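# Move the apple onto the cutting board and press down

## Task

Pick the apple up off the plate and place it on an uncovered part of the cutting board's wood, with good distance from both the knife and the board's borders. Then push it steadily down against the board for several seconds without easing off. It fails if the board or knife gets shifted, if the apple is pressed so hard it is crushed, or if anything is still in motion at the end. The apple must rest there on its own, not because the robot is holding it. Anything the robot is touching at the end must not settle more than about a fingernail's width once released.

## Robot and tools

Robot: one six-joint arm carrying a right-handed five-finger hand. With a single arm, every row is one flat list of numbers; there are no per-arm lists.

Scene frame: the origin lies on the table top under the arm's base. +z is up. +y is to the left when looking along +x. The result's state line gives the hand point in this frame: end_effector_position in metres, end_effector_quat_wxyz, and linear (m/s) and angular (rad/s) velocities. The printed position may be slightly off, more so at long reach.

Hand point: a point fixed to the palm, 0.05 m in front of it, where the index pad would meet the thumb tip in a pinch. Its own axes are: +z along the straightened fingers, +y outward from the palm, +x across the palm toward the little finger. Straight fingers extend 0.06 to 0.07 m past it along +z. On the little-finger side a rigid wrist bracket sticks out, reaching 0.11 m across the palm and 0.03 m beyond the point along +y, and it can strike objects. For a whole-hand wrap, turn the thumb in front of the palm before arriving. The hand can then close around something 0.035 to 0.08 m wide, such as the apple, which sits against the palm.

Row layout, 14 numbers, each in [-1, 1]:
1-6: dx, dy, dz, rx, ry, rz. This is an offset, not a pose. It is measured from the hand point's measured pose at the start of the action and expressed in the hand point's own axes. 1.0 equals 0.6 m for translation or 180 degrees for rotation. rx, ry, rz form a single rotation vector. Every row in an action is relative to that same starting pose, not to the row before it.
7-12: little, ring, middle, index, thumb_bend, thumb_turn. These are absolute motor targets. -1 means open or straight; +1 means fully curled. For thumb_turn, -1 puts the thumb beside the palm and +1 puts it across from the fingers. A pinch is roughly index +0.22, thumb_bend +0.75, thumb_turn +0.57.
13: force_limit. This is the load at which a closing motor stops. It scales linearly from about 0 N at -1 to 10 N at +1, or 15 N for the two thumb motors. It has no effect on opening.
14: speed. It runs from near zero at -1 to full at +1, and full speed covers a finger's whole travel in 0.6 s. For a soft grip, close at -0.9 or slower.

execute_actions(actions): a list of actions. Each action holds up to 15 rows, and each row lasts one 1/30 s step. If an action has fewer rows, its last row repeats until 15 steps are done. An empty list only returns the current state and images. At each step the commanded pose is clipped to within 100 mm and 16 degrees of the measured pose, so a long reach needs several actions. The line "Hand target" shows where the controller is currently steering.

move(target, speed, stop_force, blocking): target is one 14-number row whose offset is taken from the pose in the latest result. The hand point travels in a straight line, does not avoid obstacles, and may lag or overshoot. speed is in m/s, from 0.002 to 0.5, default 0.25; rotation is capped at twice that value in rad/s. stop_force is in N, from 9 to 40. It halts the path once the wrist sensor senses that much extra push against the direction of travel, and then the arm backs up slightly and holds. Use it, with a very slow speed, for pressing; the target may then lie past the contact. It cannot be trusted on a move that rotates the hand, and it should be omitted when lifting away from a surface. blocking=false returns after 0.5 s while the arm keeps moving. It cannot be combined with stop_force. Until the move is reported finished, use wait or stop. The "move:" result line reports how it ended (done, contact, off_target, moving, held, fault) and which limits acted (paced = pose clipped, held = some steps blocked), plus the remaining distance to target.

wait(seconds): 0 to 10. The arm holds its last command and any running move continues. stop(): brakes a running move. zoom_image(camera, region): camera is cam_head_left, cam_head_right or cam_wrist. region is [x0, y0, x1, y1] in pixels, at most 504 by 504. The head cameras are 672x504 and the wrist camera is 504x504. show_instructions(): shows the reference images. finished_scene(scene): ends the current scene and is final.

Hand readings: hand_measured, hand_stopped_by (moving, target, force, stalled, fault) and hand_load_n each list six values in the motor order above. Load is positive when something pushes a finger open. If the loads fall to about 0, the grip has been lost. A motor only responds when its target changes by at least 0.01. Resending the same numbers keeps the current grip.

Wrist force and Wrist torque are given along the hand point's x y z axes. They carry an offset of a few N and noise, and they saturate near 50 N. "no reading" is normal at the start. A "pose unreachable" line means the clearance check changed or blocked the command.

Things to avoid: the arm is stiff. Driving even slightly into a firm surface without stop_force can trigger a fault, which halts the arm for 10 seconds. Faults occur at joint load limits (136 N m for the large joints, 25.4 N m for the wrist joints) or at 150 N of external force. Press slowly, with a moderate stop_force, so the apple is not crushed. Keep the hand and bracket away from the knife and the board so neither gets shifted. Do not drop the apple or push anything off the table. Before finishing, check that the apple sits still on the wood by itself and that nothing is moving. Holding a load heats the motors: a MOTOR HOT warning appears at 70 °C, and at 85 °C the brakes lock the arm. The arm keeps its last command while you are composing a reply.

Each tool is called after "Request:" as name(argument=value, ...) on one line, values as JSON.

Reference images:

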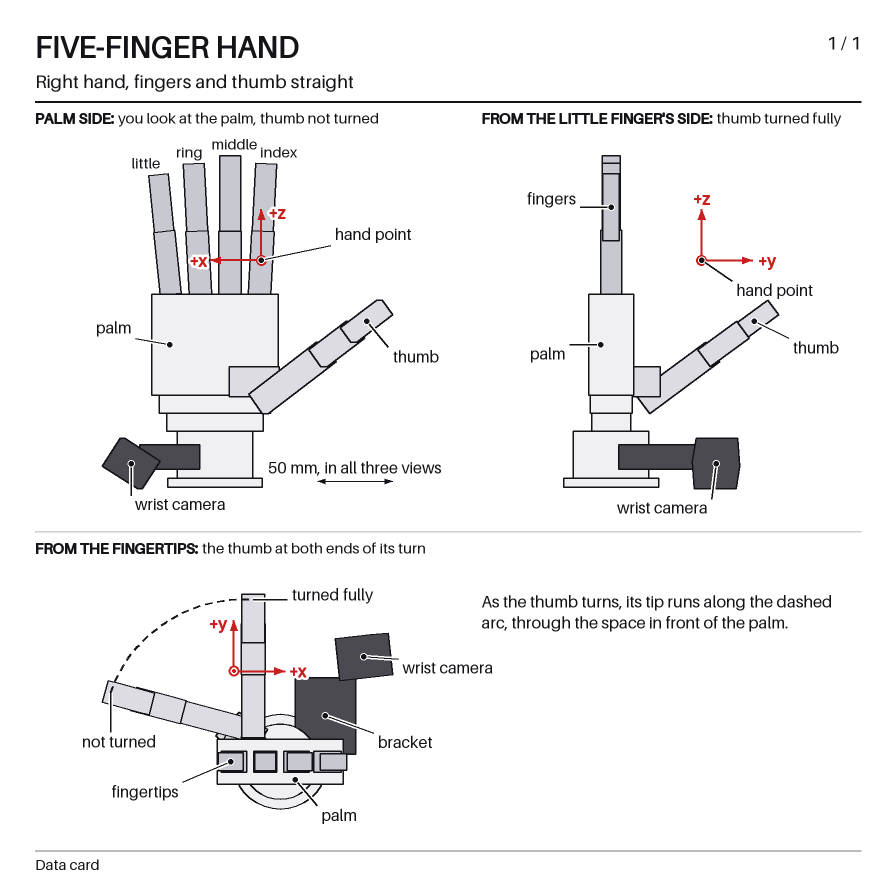

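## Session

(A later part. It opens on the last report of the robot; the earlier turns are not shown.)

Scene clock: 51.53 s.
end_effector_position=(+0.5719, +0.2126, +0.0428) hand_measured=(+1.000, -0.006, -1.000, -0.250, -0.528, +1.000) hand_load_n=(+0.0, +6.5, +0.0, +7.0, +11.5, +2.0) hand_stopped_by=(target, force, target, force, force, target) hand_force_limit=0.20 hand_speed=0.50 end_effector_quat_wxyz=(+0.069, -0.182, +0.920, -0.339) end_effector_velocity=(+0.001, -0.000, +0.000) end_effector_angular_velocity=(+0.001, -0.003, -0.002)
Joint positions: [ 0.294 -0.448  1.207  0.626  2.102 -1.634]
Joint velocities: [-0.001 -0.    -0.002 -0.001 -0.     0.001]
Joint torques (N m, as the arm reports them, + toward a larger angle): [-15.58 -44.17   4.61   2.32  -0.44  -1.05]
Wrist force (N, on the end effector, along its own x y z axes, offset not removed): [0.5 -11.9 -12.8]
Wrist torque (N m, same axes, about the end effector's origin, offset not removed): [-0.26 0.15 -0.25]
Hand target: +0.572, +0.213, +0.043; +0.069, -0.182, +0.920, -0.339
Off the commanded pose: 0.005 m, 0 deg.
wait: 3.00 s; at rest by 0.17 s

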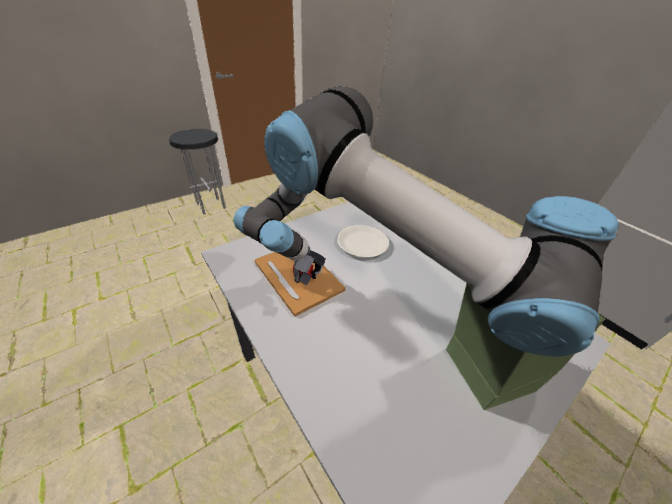

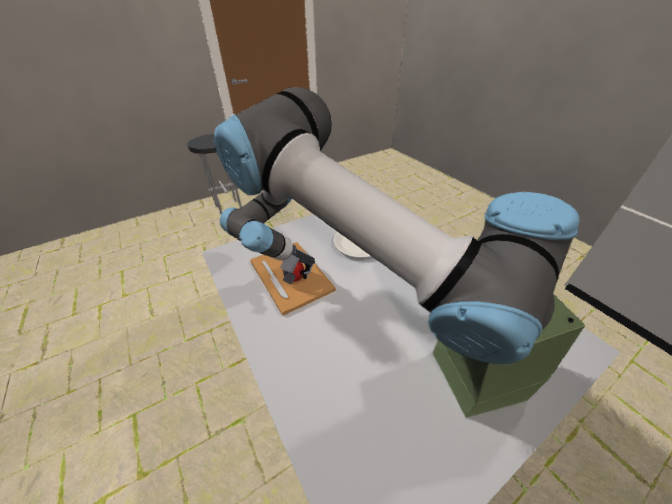

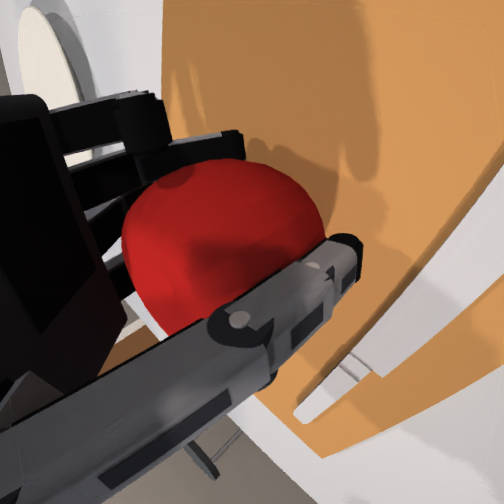

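Request:
wait(seconds=3)

Request:
execute_actions(actions=[[[0,-0.001,-0.0012,0,0,0,1,1,-1,1,1,1,0.2,0.5]],[[0,0,0,0,0,0,1,-1,-1,-1,-1,1,0.2,0]],[[0,0,0,0,0,0,1,-1,-1,-1,-1,1,0.2,0]]])

Request:
move(target=[0,-0.108,-0.127,0,0,0,1,-1,-1,-1,-1,1,0.2,0], speed=0.1)

Request:
zoom_image(camera="cam_head_left", region=[220, 170, 400, 330])

Scene clock: 55.23 s.
end_effector_position=(+0.5719, +0.2126, +0.0428) hand_measured=(+1.000, -0.006, -1.000, -0.250, -0.528, +1.000) hand_load_n=(+0.0, +6.5, +0.0, +7.0, +11.5, +2.0) hand_stopped_by=(target, force, target, force, force, target) hand_force_limit=0.20 hand_speed=0.50 end_effector_quat_wxyz=(+0.069, -0.182, +0.920, -0.339) end_effector_velocity=(+0.000, +0.000, +0.000) end_effector_angular_velocity=(-0.001, -0.001, +0.001)
Joint positions: [ 0.294 -0.448  1.207  0.626  2.102 -1.634]
Joint velocities: [ 0.    -0.    -0.    -0.     0.001 -0.001]
Joint torques (N m, as the arm reports them, + toward a larger angle): [-15.42 -43.59   2.73   2.42  -0.35  -1.12]
Wrist force (N, on the end effector, along its own x y z axes, offset not removed): [-0.2 -11.4 -12.5]
Wrist torque (N m, same axes, about the end effector's origin, offset not removed): [-0.10 0.35 -0.32]
Hand target: +0.572, +0.213, +0.043; +0.069, -0.182, +0.920, -0.339
Off the commanded pose: 0.005 m, 0 deg.
wait: 3.00 s; at rest from the start

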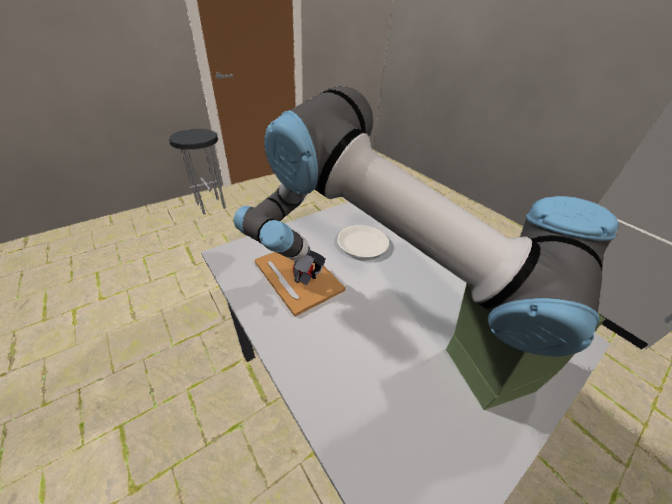

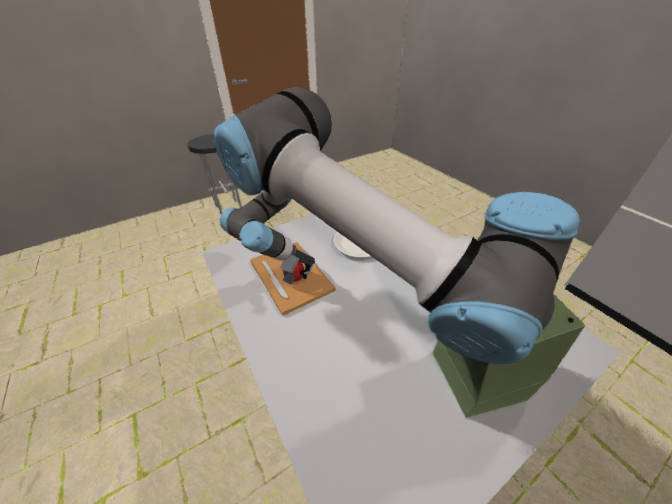

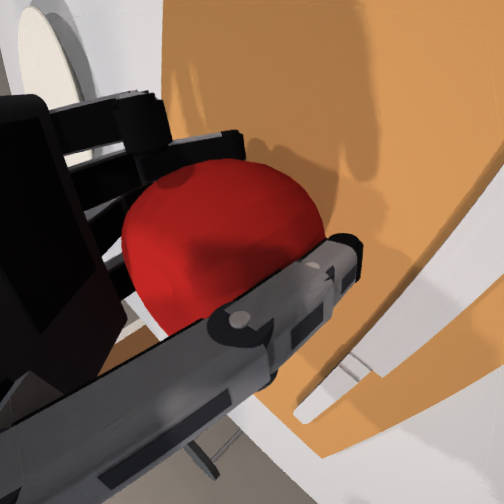

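Scene clock: 56.73 s.
end_effector_position=(+0.5718, +0.2126, +0.0437) hand_measured=(+1.000, -1.000, -1.000, -1.000, -1.000, +1.000) hand_load_n=(+0.0, +0.0, +0.0, +0.0, +0.0, +0.0) hand_stopped_by=(target, target, target, target, target, target) hand_force_limit=0.20 hand_speed=0.00 end_effector_quat_wxyz=(+0.069, -0.182, +0.920, -0.339) end_effector_velocity=(+0.000, +0.000, +0.001) end_effector_angular_velocity=(+0.001, -0.000, +0.000)
Joint positions: [ 0.294 -0.45   1.209  0.627  2.102 -1.634]
Joint velocities: [-0.    -0.001 -0.001  0.001 -0.001 -0.   ]
Joint torques (N m, as the arm reports them, + toward a larger angle): [-15.5  -49.23   0.07   2.8    0.04  -0.82]
Wrist force (N, on the end effector, along its own x y z axes, offset not removed): [0.4 0.3 2.4]
Wrist torque (N m, same axes, about the end effector's origin, offset not removed): [0.07 -0.08 -0.09]
Hand target: +0.572, +0.213, +0.044; +0.069, -0.182, +0.920, -0.339
Off the commanded pose: 0.000 m, 0 deg.

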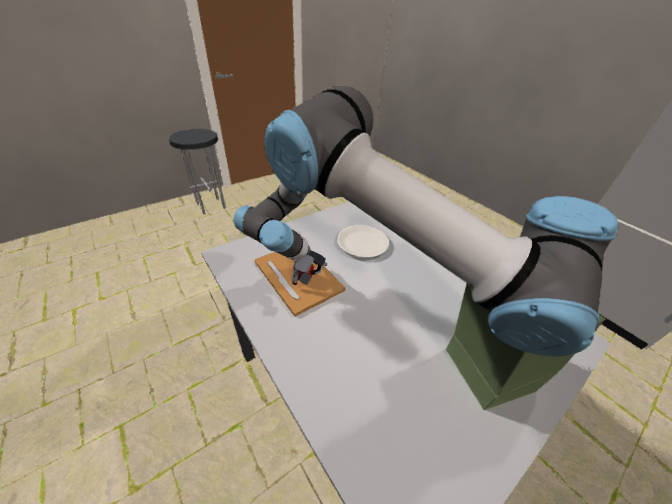

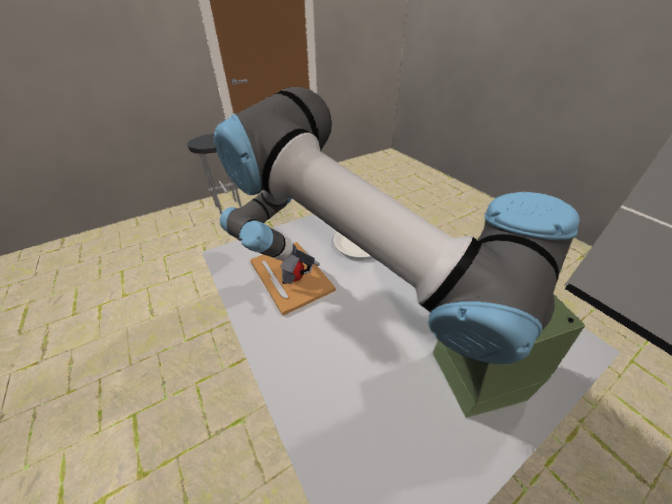

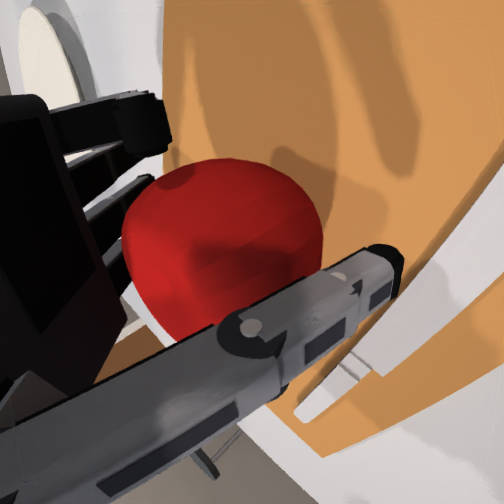

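Scene clock: 58.27 s.
end_effector_position=(+0.5714, +0.2129, +0.1434) hand_measured=(+1.000, -1.000, -1.000, -1.000, -1.000, +1.000) hand_load_n=(+0.0, +0.0, +0.0, +0.0, +0.0, +0.0) hand_stopped_by=(target, target, target, target, target, target) hand_force_limit=0.20 hand_speed=0.00 end_effector_quat_wxyz=(+0.069, -0.182, +0.920, -0.339) end_effector_velocity=(-0.000, -0.001, +0.002) end_effector_angular_velocity=(-0.000, -0.000, -0.002)
Joint positions: [ 0.263 -0.644  1.307  0.705  2.096 -1.669]
Joint velocities: [-0.001 -0.004  0.002  0.002  0.     0.   ]
Joint torques (N m, as the arm reports them, + toward a larger angle): [-17.13 -51.15  -2.     4.    -0.45  -0.95]
Wrist force (N, on the end effector, along its own x y z axes, offset not removed): [-0.9 -0.9 2.3]
Wrist torque (N m, same axes, about the end effector's origin, offset not removed): [-0.13 0.19 -0.24]
Hand target: +0.571, +0.213, +0.144; +0.069, -0.182, +0.920, -0.339
Off the commanded pose: 0.000 m, 0 deg.
move: done

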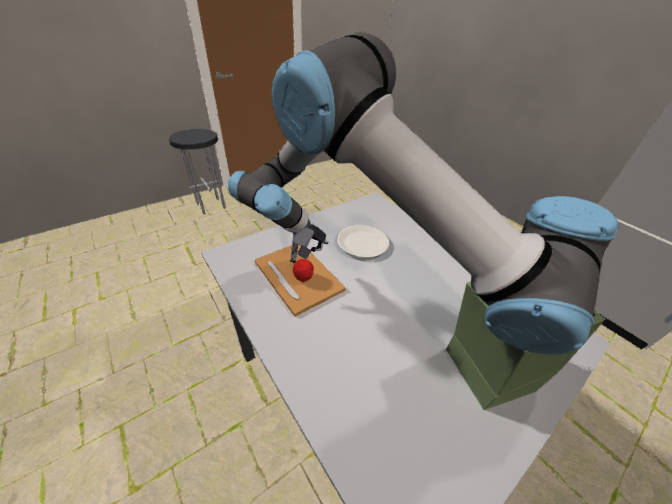

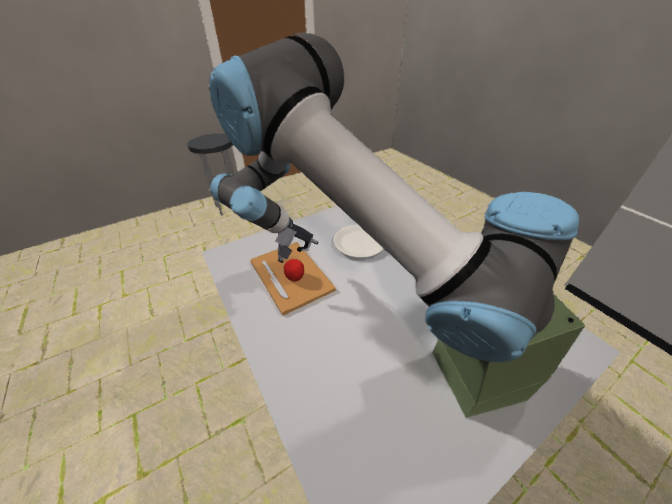

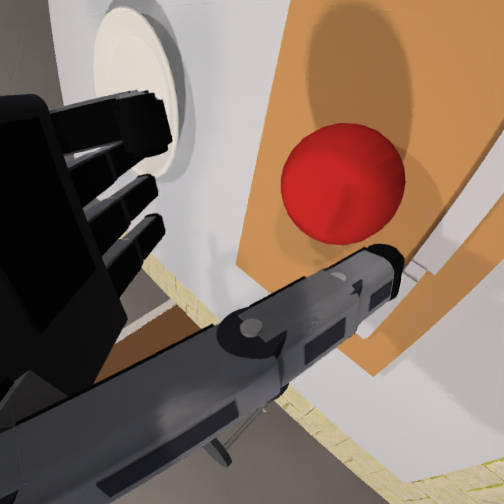

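Region (220, 170, 400, 330) of cam_head_left's 672x504 image, scaled by 2.800, with more detail than that image has.

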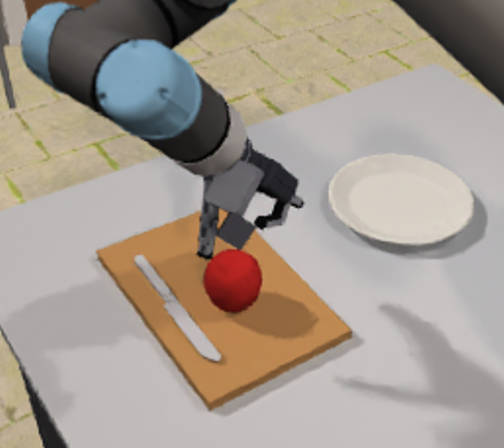

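Request:
move(target=[0,0.108,0.127,0,0,0,1,-1,-1,-1,-1,1,0.2,0], speed=0.1)

Request:
execute_actions(actions=[[[0,0,0,0,0,0,1,1,-1,1,1,1,0.2,-0.6]],[[0,0,0,0,0,0,1,1,-1,1,1,1,0.2,-0.6]],[[0,0,0,0,0,0,1,1,-1,1,1,1,0.2,-0.6]],[[0,0,0,0,0,0,1,1,-1,1,1,1,0.2,-0.6]]])

Scene clock: 61.03 s.
end_effector_position=(+0.5718, +0.2126, +0.0437) hand_measured=(+1.000, -1.000, -1.000, -1.000, -1.000, +1.000) hand_load_n=(+0.0, +0.0, +0.0, +0.0, +0.0, +0.0) hand_stopped_by=(target, target, target, target, target, target) hand_force_limit=0.20 hand_speed=0.00 end_effector_quat_wxyz=(+0.069, -0.182, +0.920, -0.339) end_effector_velocity=(-0.000, +0.000, -0.003) end_effector_angular_velocity=(+0.001, +0.001, -0.001)
Joint positions: [ 0.294 -0.45   1.209  0.627  2.102 -1.634]
Joint velocities: [ 0.001  0.007 -0.005  0.    -0.001  0.003]
Joint torques (N m, as the arm reports them, + toward a larger angle): [  1.36 -42.45 -24.97   1.06   2.53   1.22]
Wrist force (N, on the end effector, along its own x y z axes, offset not removed): [-2.0 -1.5 1.9]
Wrist torque (N m, same axes, about the end effector's origin, offset not removed): [-0.18 0.33 -0.25]
Hand target: +0.572, +0.213, +0.043; +0.069, -0.182, +0.920, -0.339
Off the commanded pose: 0.000 m, 0 deg.
move: done

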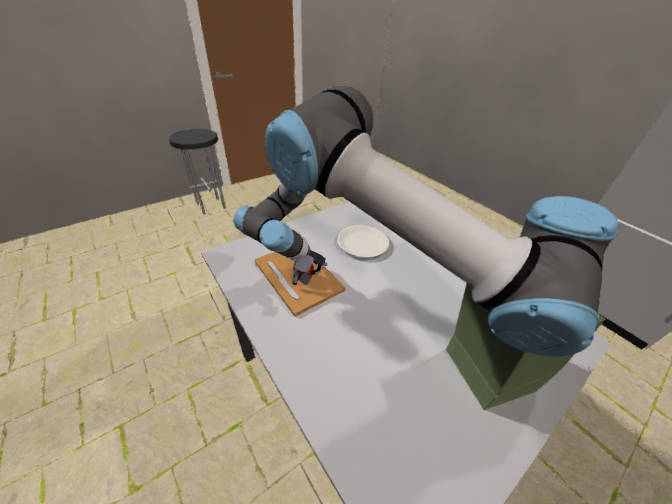

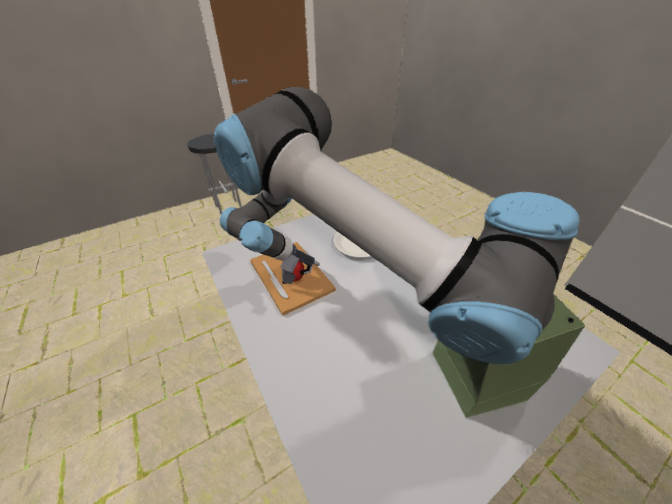

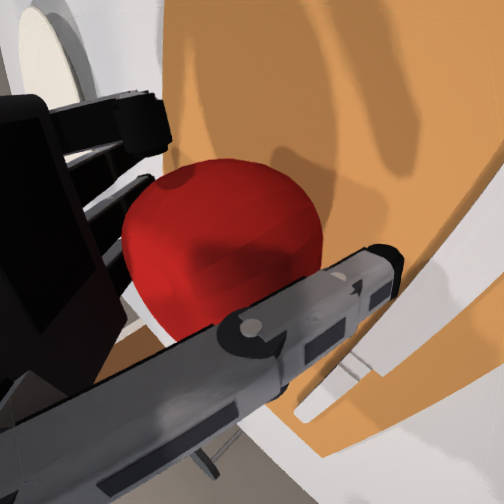

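Scene clock: 63.03 s.
end_effector_position=(+0.5719, +0.2127, +0.0437) hand_measured=(+1.000, -0.004, -1.000, -0.250, -0.526, +1.000) hand_load_n=(+0.0, +7.0, +0.0, +8.5, +11.5, +2.5) hand_stopped_by=(target, force, target, force, force, target) hand_force_limit=0.20 hand_speed=-0.60 end_effector_quat_wxyz=(+0.069, -0.182, +0.920, -0.339) end_effector_velocity=(+0.000, +0.000, +0.000) end_effector_angular_velocity=(+0.001, -0.000, -0.000)
Joint positions: [ 0.294 -0.45   1.209  0.627  2.102 -1.634]
Joint velocities: [-0.     0.    -0.001  0.    -0.001  0.   ]
Joint torques (N m, as the arm reports them, + toward a larger angle): [ -4.87 -51.22  -1.19   1.45   2.04  -0.03]
Wrist force (N, on the end effector, along its own x y z axes, offset not removed): [-1.1 1.4 3.5]
Wrist torque (N m, same axes, about the end effector's origin, offset not removed): [0.02 0.15 -0.17]
Hand target: +0.572, +0.213, +0.044; +0.069, -0.182, +0.920, -0.339
Off the commanded pose: 0.000 m, 0 deg.

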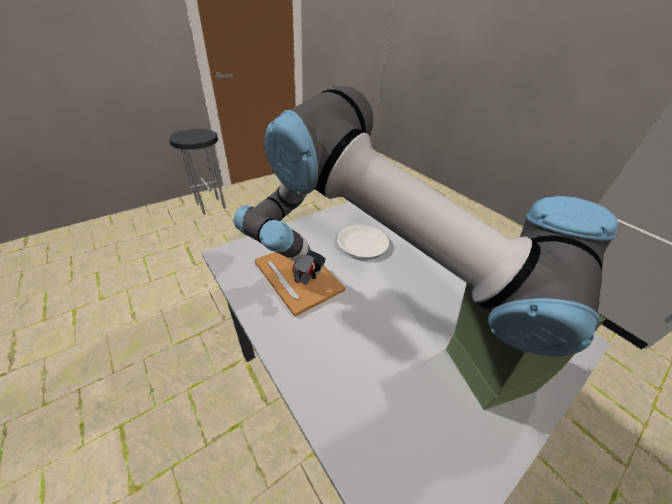

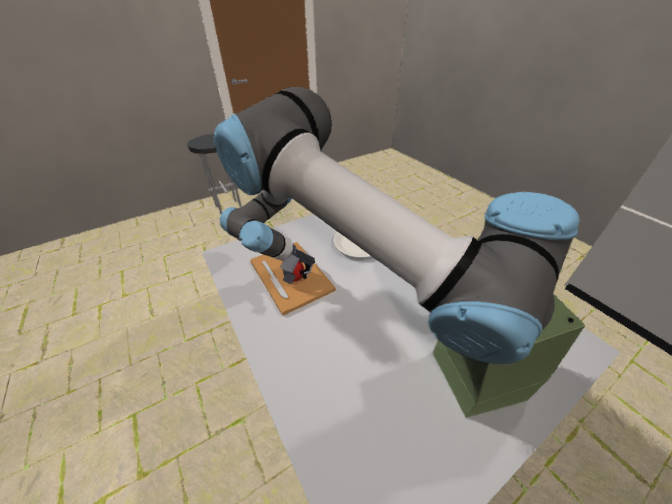

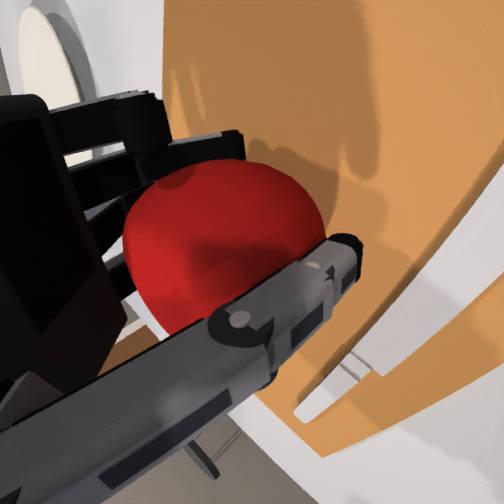

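Request:
execute_actions(actions=[[[0,-0.0065,-0.0076,0,0,0,1,1,-1,1,1,1,0.2,-0.6]],[[0.0101,-0.0188,0.016,0,0,0,1,1,-1,1,1,1,0.2,-0.6]],[[0,0.0032,0.0038,0,0,0,1,1,-1,1,1,1,0.2,-0.6]]])

Request:
move(target=[0,0.0108,0.0127,0,0,0,1,1,-1,1,1,1,0.2,-0.6], speed=0.003, stop_force=22)

Request:
wait(seconds=2)

Request:
wait(seconds=5)

Scene clock: 65.07 s.
end_effector_position=(+0.5719, +0.1971, +0.0467) hand_measured=(+1.000, -0.004, -1.000, -0.250, -0.526, +1.000) hand_load_n=(+0.0, +7.0, +0.0, +8.5, +11.5, +2.5) hand_stopped_by=(target, force, target, force, force, target) hand_force_limit=0.20 hand_speed=-0.60 end_effector_quat_wxyz=(+0.069, -0.182, +0.920, -0.339) end_effector_velocity=(+0.001, -0.000, -0.000) end_effector_angular_velocity=(-0.002, -0.002, -0.000)
Joint positions: [ 0.267 -0.468  1.246  0.592  2.097 -1.664]
Joint velocities: [ 0.001  0.001 -0.002 -0.     0.003  0.001]
Joint torques (N m, as the arm reports them, + toward a larger angle): [  1.66 -41.38 -24.89   0.9    2.33   1.44]
Wrist force (N, on the end effector, along its own x y z axes, offset not removed): [1.6 -1.2 4.0]
Wrist torque (N m, same axes, about the end effector's origin, offset not removed): [-0.37 -0.20 -0.10]
Hand target: +0.572, +0.197, +0.047; +0.069, -0.182, +0.920, -0.339
Off the commanded pose: 0.000 m, 0 deg.

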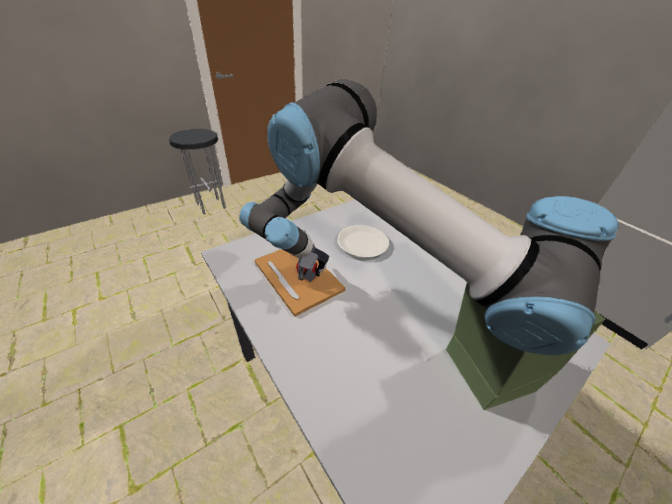

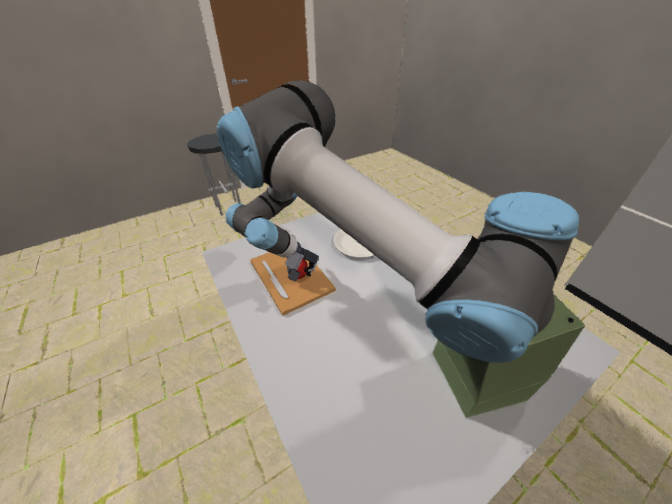

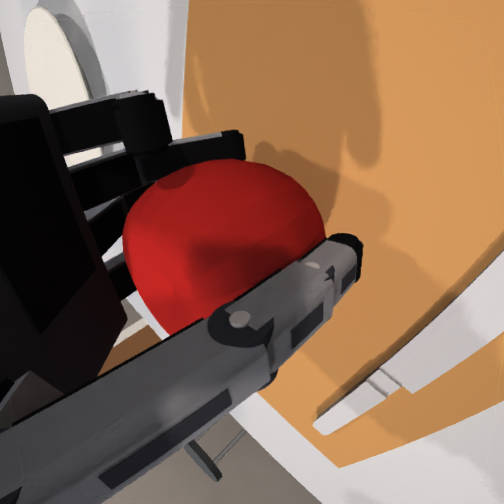

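Scene clock: 66.87 s.
end_effector_position=(+0.5721, +0.1971, +0.0425) hand_measured=(+1.000, -0.004, -1.000, -0.250, -0.526, +1.000) hand_load_n=(+0.0, +5.0, +0.0, +6.0, +12.0, +0.5) hand_stopped_by=(target, force, target, force, force, target) hand_force_limit=0.20 hand_speed=-0.60 end_effector_quat_wxyz=(+0.069, -0.182, +0.920, -0.339) end_effector_velocity=(+0.002, +0.001, +0.003) end_effector_angular_velocity=(-0.000, -0.005, +0.001)
Joint positions: [ 0.269 -0.459  1.24   0.589  2.097 -1.663]
Joint velocities: [-0.    -0.004 -0.    -0.     0.002 -0.   ]
Joint torques (N m, as the arm reports them, + toward a larger angle): [ -4.7  -42.54  -3.41  -0.48  -0.4    0.41]
Wrist force (N, on the end effector, along its own x y z axes, offset not removed): [2.7 -15.0 -19.0]
Wrist torque (N m, same axes, about the end effector's origin, offset not removed): [-0.29 0.49 -0.42]
Hand target: +0.572, +0.197, +0.043; +0.069, -0.182, +0.920, -0.339
Off the commanded pose: 0.006 m, 0 deg.
move: contact

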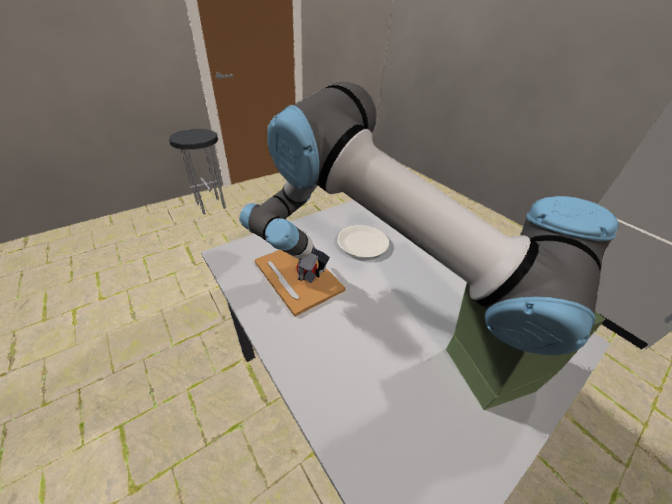

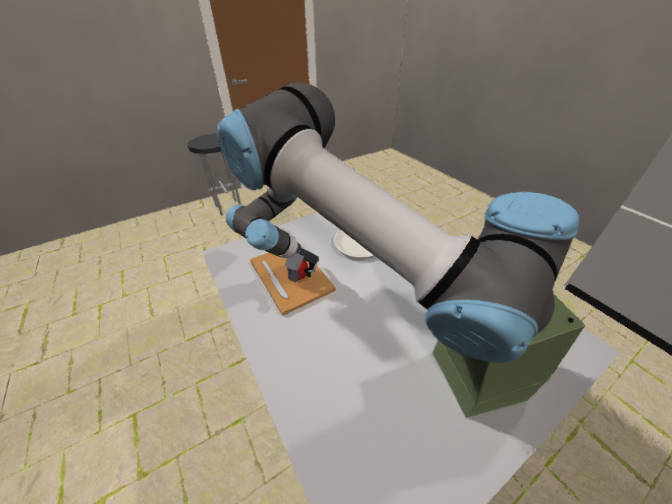

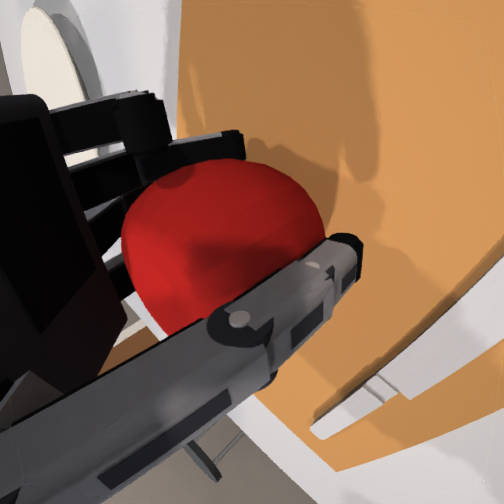

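Scene clock: 68.87 s.
end_effector_position=(+0.5720, +0.1971, +0.0427) hand_measured=(+1.000, -0.004, -1.000, -0.250, -0.526, +1.000) hand_load_n=(+0.0, +5.5, +0.0, +6.5, +12.0, +1.0) hand_stopped_by=(target, force, target, force, force, target) hand_force_limit=0.20 hand_speed=-0.60 end_effector_quat_wxyz=(+0.069, -0.182, +0.920, -0.339) end_effector_velocity=(+0.000, +0.000, +0.000) end_effector_angular_velocity=(+0.001, +0.000, +0.001)
Joint positions: [ 0.268 -0.459  1.241  0.59   2.097 -1.663]
Joint velocities: [-0.    -0.    -0.001  0.    -0.002 -0.001]
Joint torques (N m, as the arm reports them, + toward a larger angle): [-17.21 -45.02   3.58   1.85  -1.83  -0.86]
Wrist force (N, on the end effector, along its own x y z axes, offset not removed): [2.9 -9.6 -13.1]
Wrist torque (N m, same axes, about the end effector's origin, offset not removed): [-0.15 0.12 -0.23]
Hand target: +0.572, +0.197, +0.043; +0.069, -0.182, +0.920, -0.339
Off the commanded pose: 0.006 m, 0 deg.
wait: 2.00 s; at rest by 0.17 s

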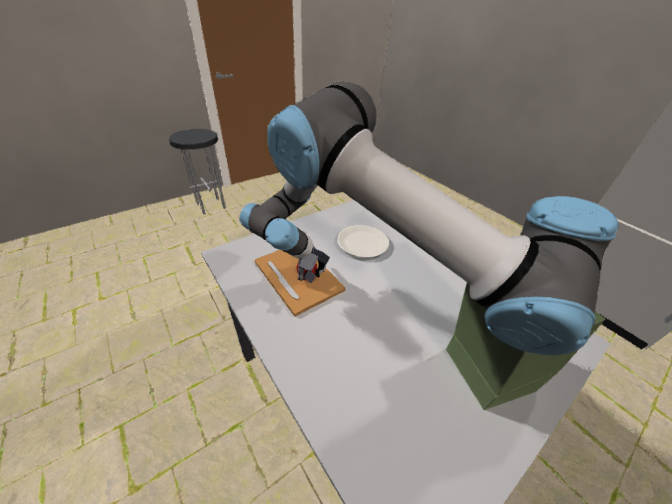

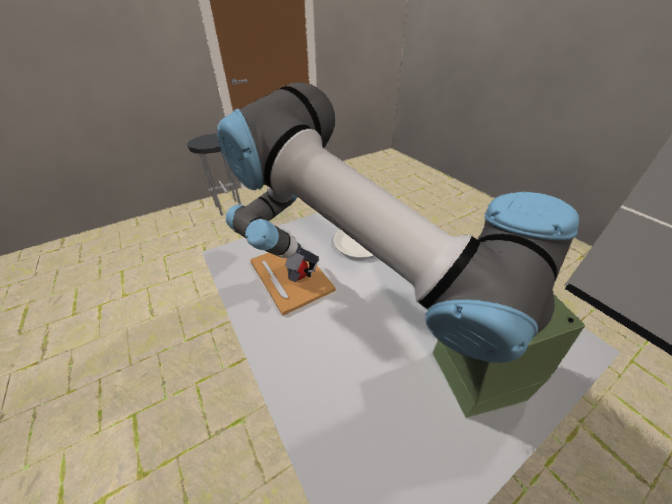

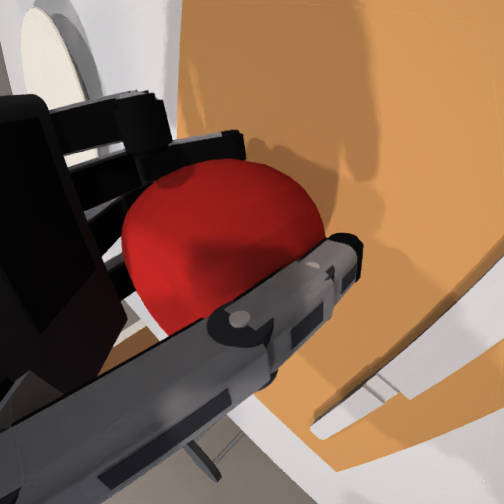

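Scene clock: 73.87 s.
end_effector_position=(+0.5720, +0.1971, +0.0427) hand_measured=(+1.000, -0.004, -1.000, -0.250, -0.526, +1.000) hand_load_n=(+0.0, +5.5, +0.0, +6.5, +12.0, +1.0) hand_stopped_by=(target, force, target, force, force, target) hand_force_limit=0.20 hand_speed=-0.60 end_effector_quat_wxyz=(+0.069, -0.182, +0.920, -0.339) end_effector_velocity=(-0.001, -0.000, -0.001) end_effector_angular_velocity=(+0.001, +0.004, -0.000)
Joint positions: [ 0.268 -0.459  1.241  0.59   2.097 -1.663]
Joint velocities: [-0.     0.001  0.001  0.001 -0.002 -0.   ]
Joint torques (N m, as the arm reports them, + toward a larger angle): [-16.17 -43.73   3.22   1.64  -1.85  -1.02]
Wrist force (N, on the end effector, along its own x y z axes, offset not removed): [1.3 -10.9 -12.0]
Wrist torque (N m, same axes, about the end effector's origin, offset not removed): [-0.39 0.38 -0.33]
Hand target: +0.572, +0.197, +0.043; +0.069, -0.182, +0.920, -0.339
Off the commanded pose: 0.006 m, 0 deg.
wait: 5.00 s; at rest by 0.17 s

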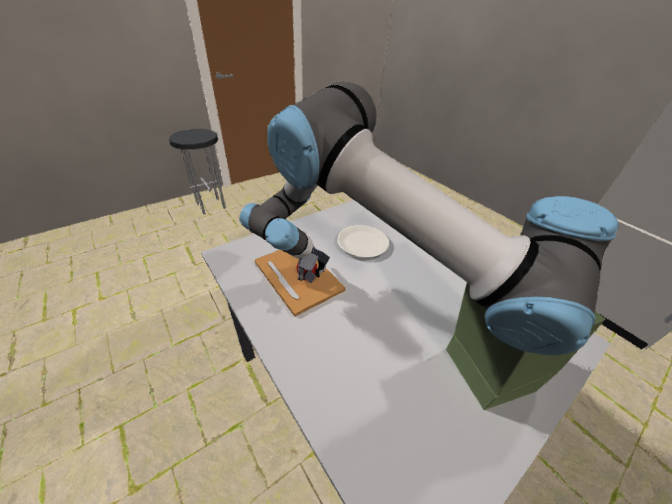

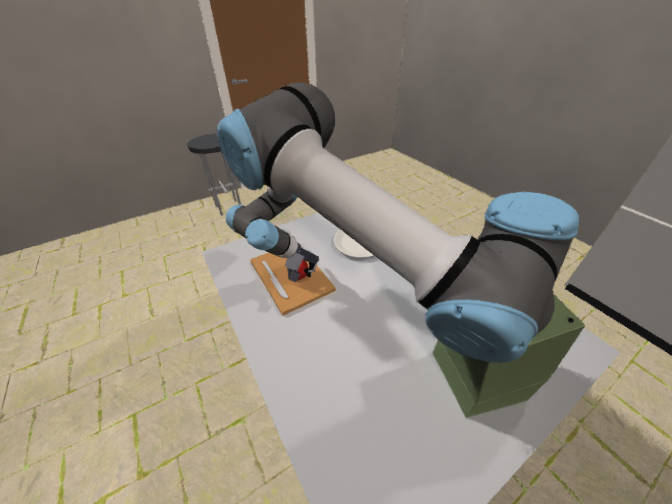

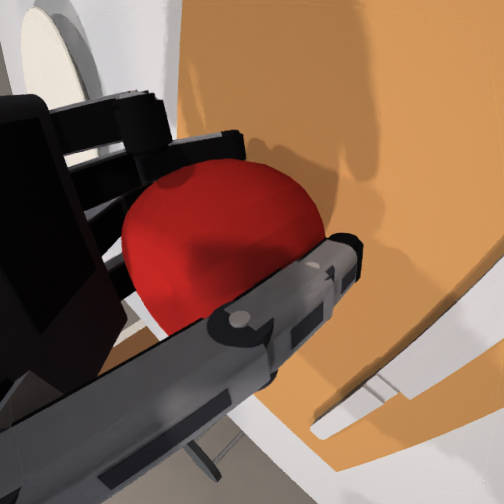

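Request:
execute_actions(actions=[[[0,-0.001,-0.0012,0,0,0,1,1,-1,1,1,1,0.2,0]],[[0,0,0,0,0,0,1,-1,-1,-1,-1,1,0.2,0]],[[0,0,0,0,0,0,1,-1,-1,-1,-1,1,0.2,0]]])

Request:
move(target=[0,-0.108,-0.127,0,0,0,1,-1,-1,-1,-1,1,0.2,0], speed=0.1)

Request:
wait(seconds=1)

Request:
zoom_image(camera="cam_head_left", region=[220, 170, 400, 330])

Scene clock: 76.13 s.
end_effector_position=(+0.5720, +0.1971, +0.0436) hand_measured=(+1.000, -1.000, -1.000, -1.000, -1.000, +1.000) hand_load_n=(+0.0, +0.0, +0.0, +0.0, +0.0, +0.0) hand_stopped_by=(target, target, target, target, target, target) hand_force_limit=0.20 hand_speed=0.00 end_effector_quat_wxyz=(+0.069, -0.182, +0.920, -0.339) end_effector_velocity=(-0.001, +0.001, -0.000) end_effector_angular_velocity=(+0.001, +0.002, +0.001)
Joint positions: [ 0.268 -0.461  1.242  0.59   2.097 -1.663]
Joint velocities: [ 0.001  0.    -0.     0.001 -0.002 -0.   ]
Joint torques (N m, as the arm reports them, + toward a larger angle): [-16.04 -49.72   1.39   3.04   1.44  -0.96]
Wrist force (N, on the end effector, along its own x y z axes, offset not removed): [-0.7 0.2 3.5]
Wrist torque (N m, same axes, about the end effector's origin, offset not removed): [0.04 0.04 -0.23]
Hand target: +0.572, +0.197, +0.044; +0.069, -0.182, +0.920, -0.339
Off the commanded pose: 0.000 m, 0 deg.

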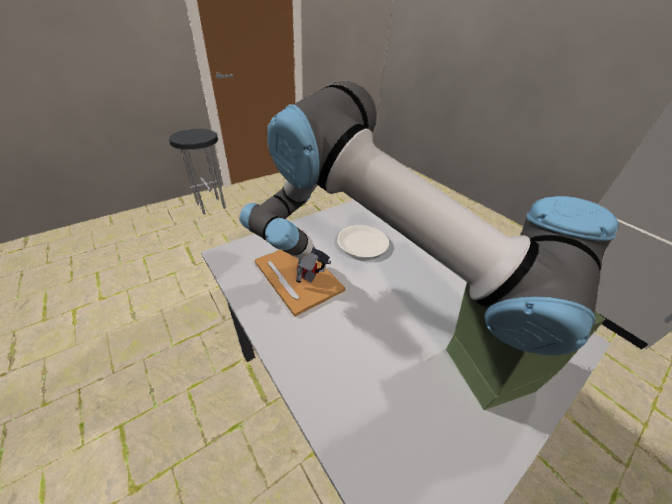

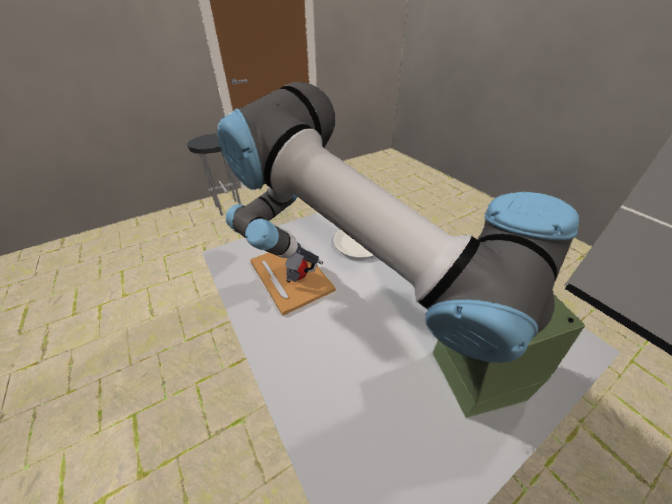

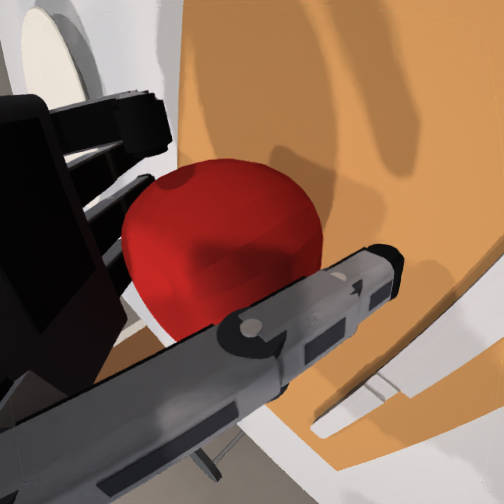

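Scene clock: 77.67 s.
end_effector_position=(+0.5715, +0.1973, +0.1433) hand_measured=(+1.000, -1.000, -1.000, -1.000, -1.000, +1.000) hand_load_n=(+0.0, +0.0, +0.0, +0.0, +0.0, +0.0) hand_stopped_by=(target, target, target, target, target, target) hand_force_limit=0.20 hand_speed=0.00 end_effector_quat_wxyz=(+0.069, -0.182, +0.920, -0.339) end_effector_velocity=(-0.000, +0.000, +0.002) end_effector_angular_velocity=(-0.001, +0.000, -0.000)
Joint positions: [ 0.236 -0.656  1.338  0.671  2.09  -1.699]
Joint velocities: [-0.    -0.004  0.001  0.003  0.    -0.   ]
Joint torques (N m, as the arm reports them, + toward a larger angle): [-17.41 -52.09  -0.04   4.18  -0.5   -0.91]
Wrist force (N, on the end effector, along its own x y z axes, offset not removed): [-1.7 -0.3 2.2]
Wrist torque (N m, same axes, about the end effector's origin, offset not removed): [-0.10 0.17 -0.26]
Hand target: +0.572, +0.197, +0.144; +0.069, -0.182, +0.920, -0.339
Off the commanded pose: 0.000 m, 0 deg.
move: done

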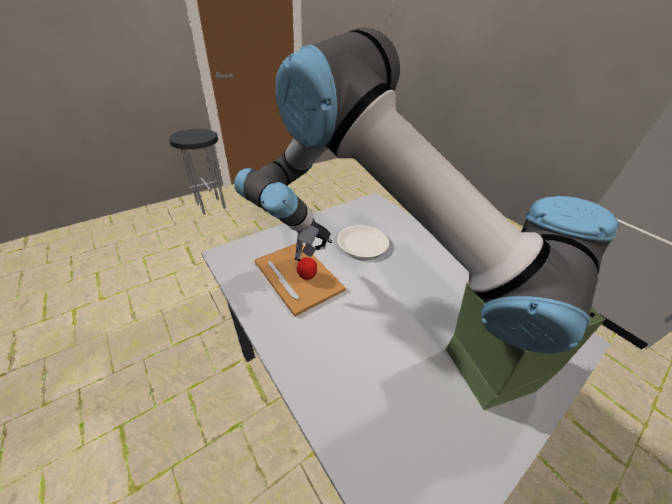

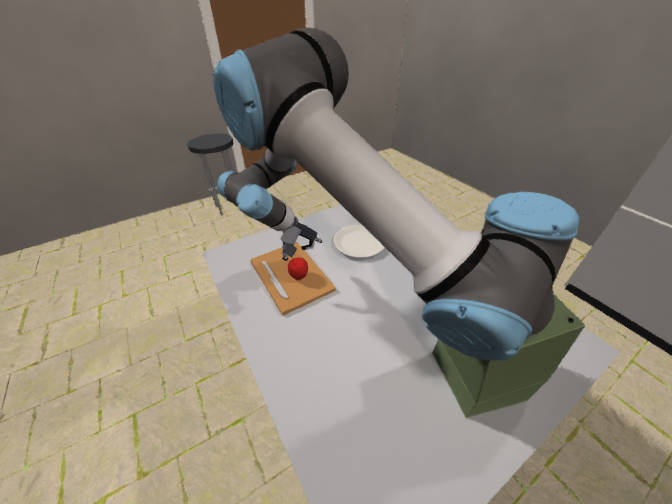

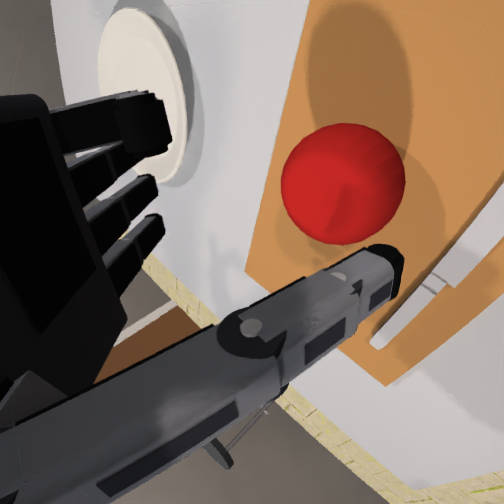

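Scene clock: 78.67 s.
end_effector_position=(+0.5715, +0.1973, +0.1436) hand_measured=(+1.000, -1.000, -1.000, -1.000, -1.000, +1.000) hand_load_n=(+0.0, +0.0, +0.0, +0.0, +0.0, +0.0) hand_stopped_by=(target, target, target, target, target, target) hand_force_limit=0.20 hand_speed=0.00 end_effector_quat_wxyz=(+0.069, -0.182, +0.920, -0.339) end_effector_velocity=(-0.001, -0.000, -0.001) end_effector_angular_velocity=(+0.001, +0.002, +0.000)
Joint positions: [ 0.236 -0.657  1.338  0.671  2.09  -1.699]
Joint velocities: [-0.     0.001  0.002 -0.001 -0.001 -0.001]
Joint torques (N m, as the arm reports them, + toward a larger angle): [-16.66 -51.27   1.17   3.92  -0.42  -1.18]
Wrist force (N, on the end effector, along its own x y z axes, offset not removed): [-0.5 -1.1 1.9]
Wrist torque (N m, same axes, about the end effector's origin, offset not removed): [-0.16 0.18 -0.18]
Hand target: +0.572, +0.197, +0.144; +0.069, -0.182, +0.920, -0.339
Off the commanded pose: 0.000 m, 0 deg.
wait: 1.00 s; at rest by 0.17 s

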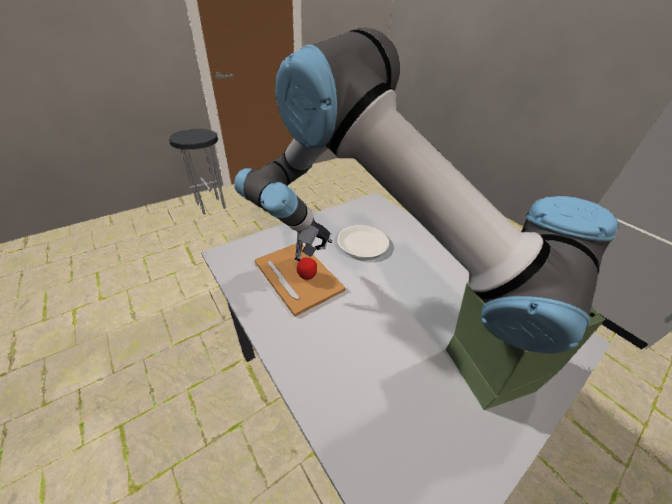

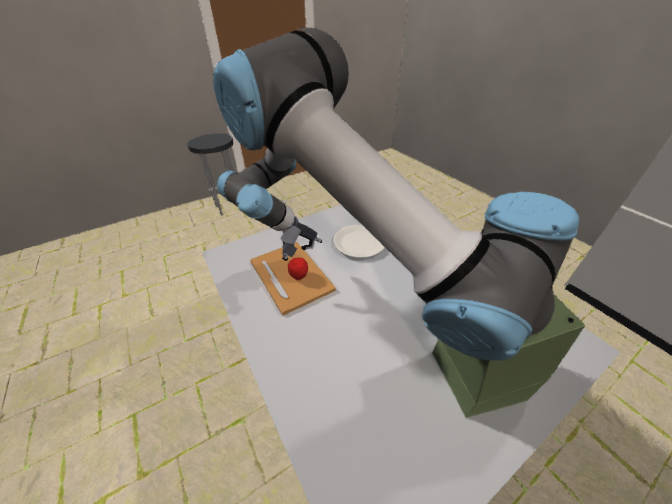

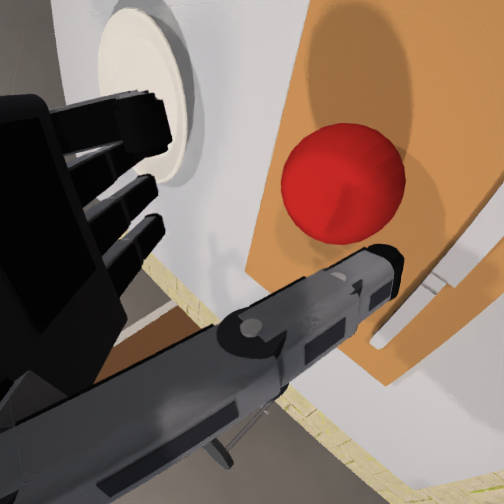

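Region (220, 170, 400, 330) of cam_head_left's 672x504 image, scaled by 2.800, with more detail than that image has.

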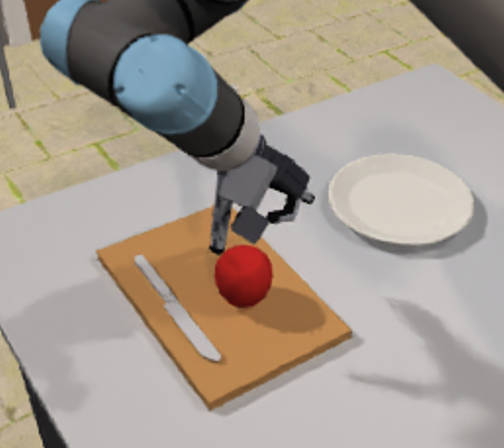

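Centered now.

Request:
finished_scene(scene=1)

The scene is finished: the task was done.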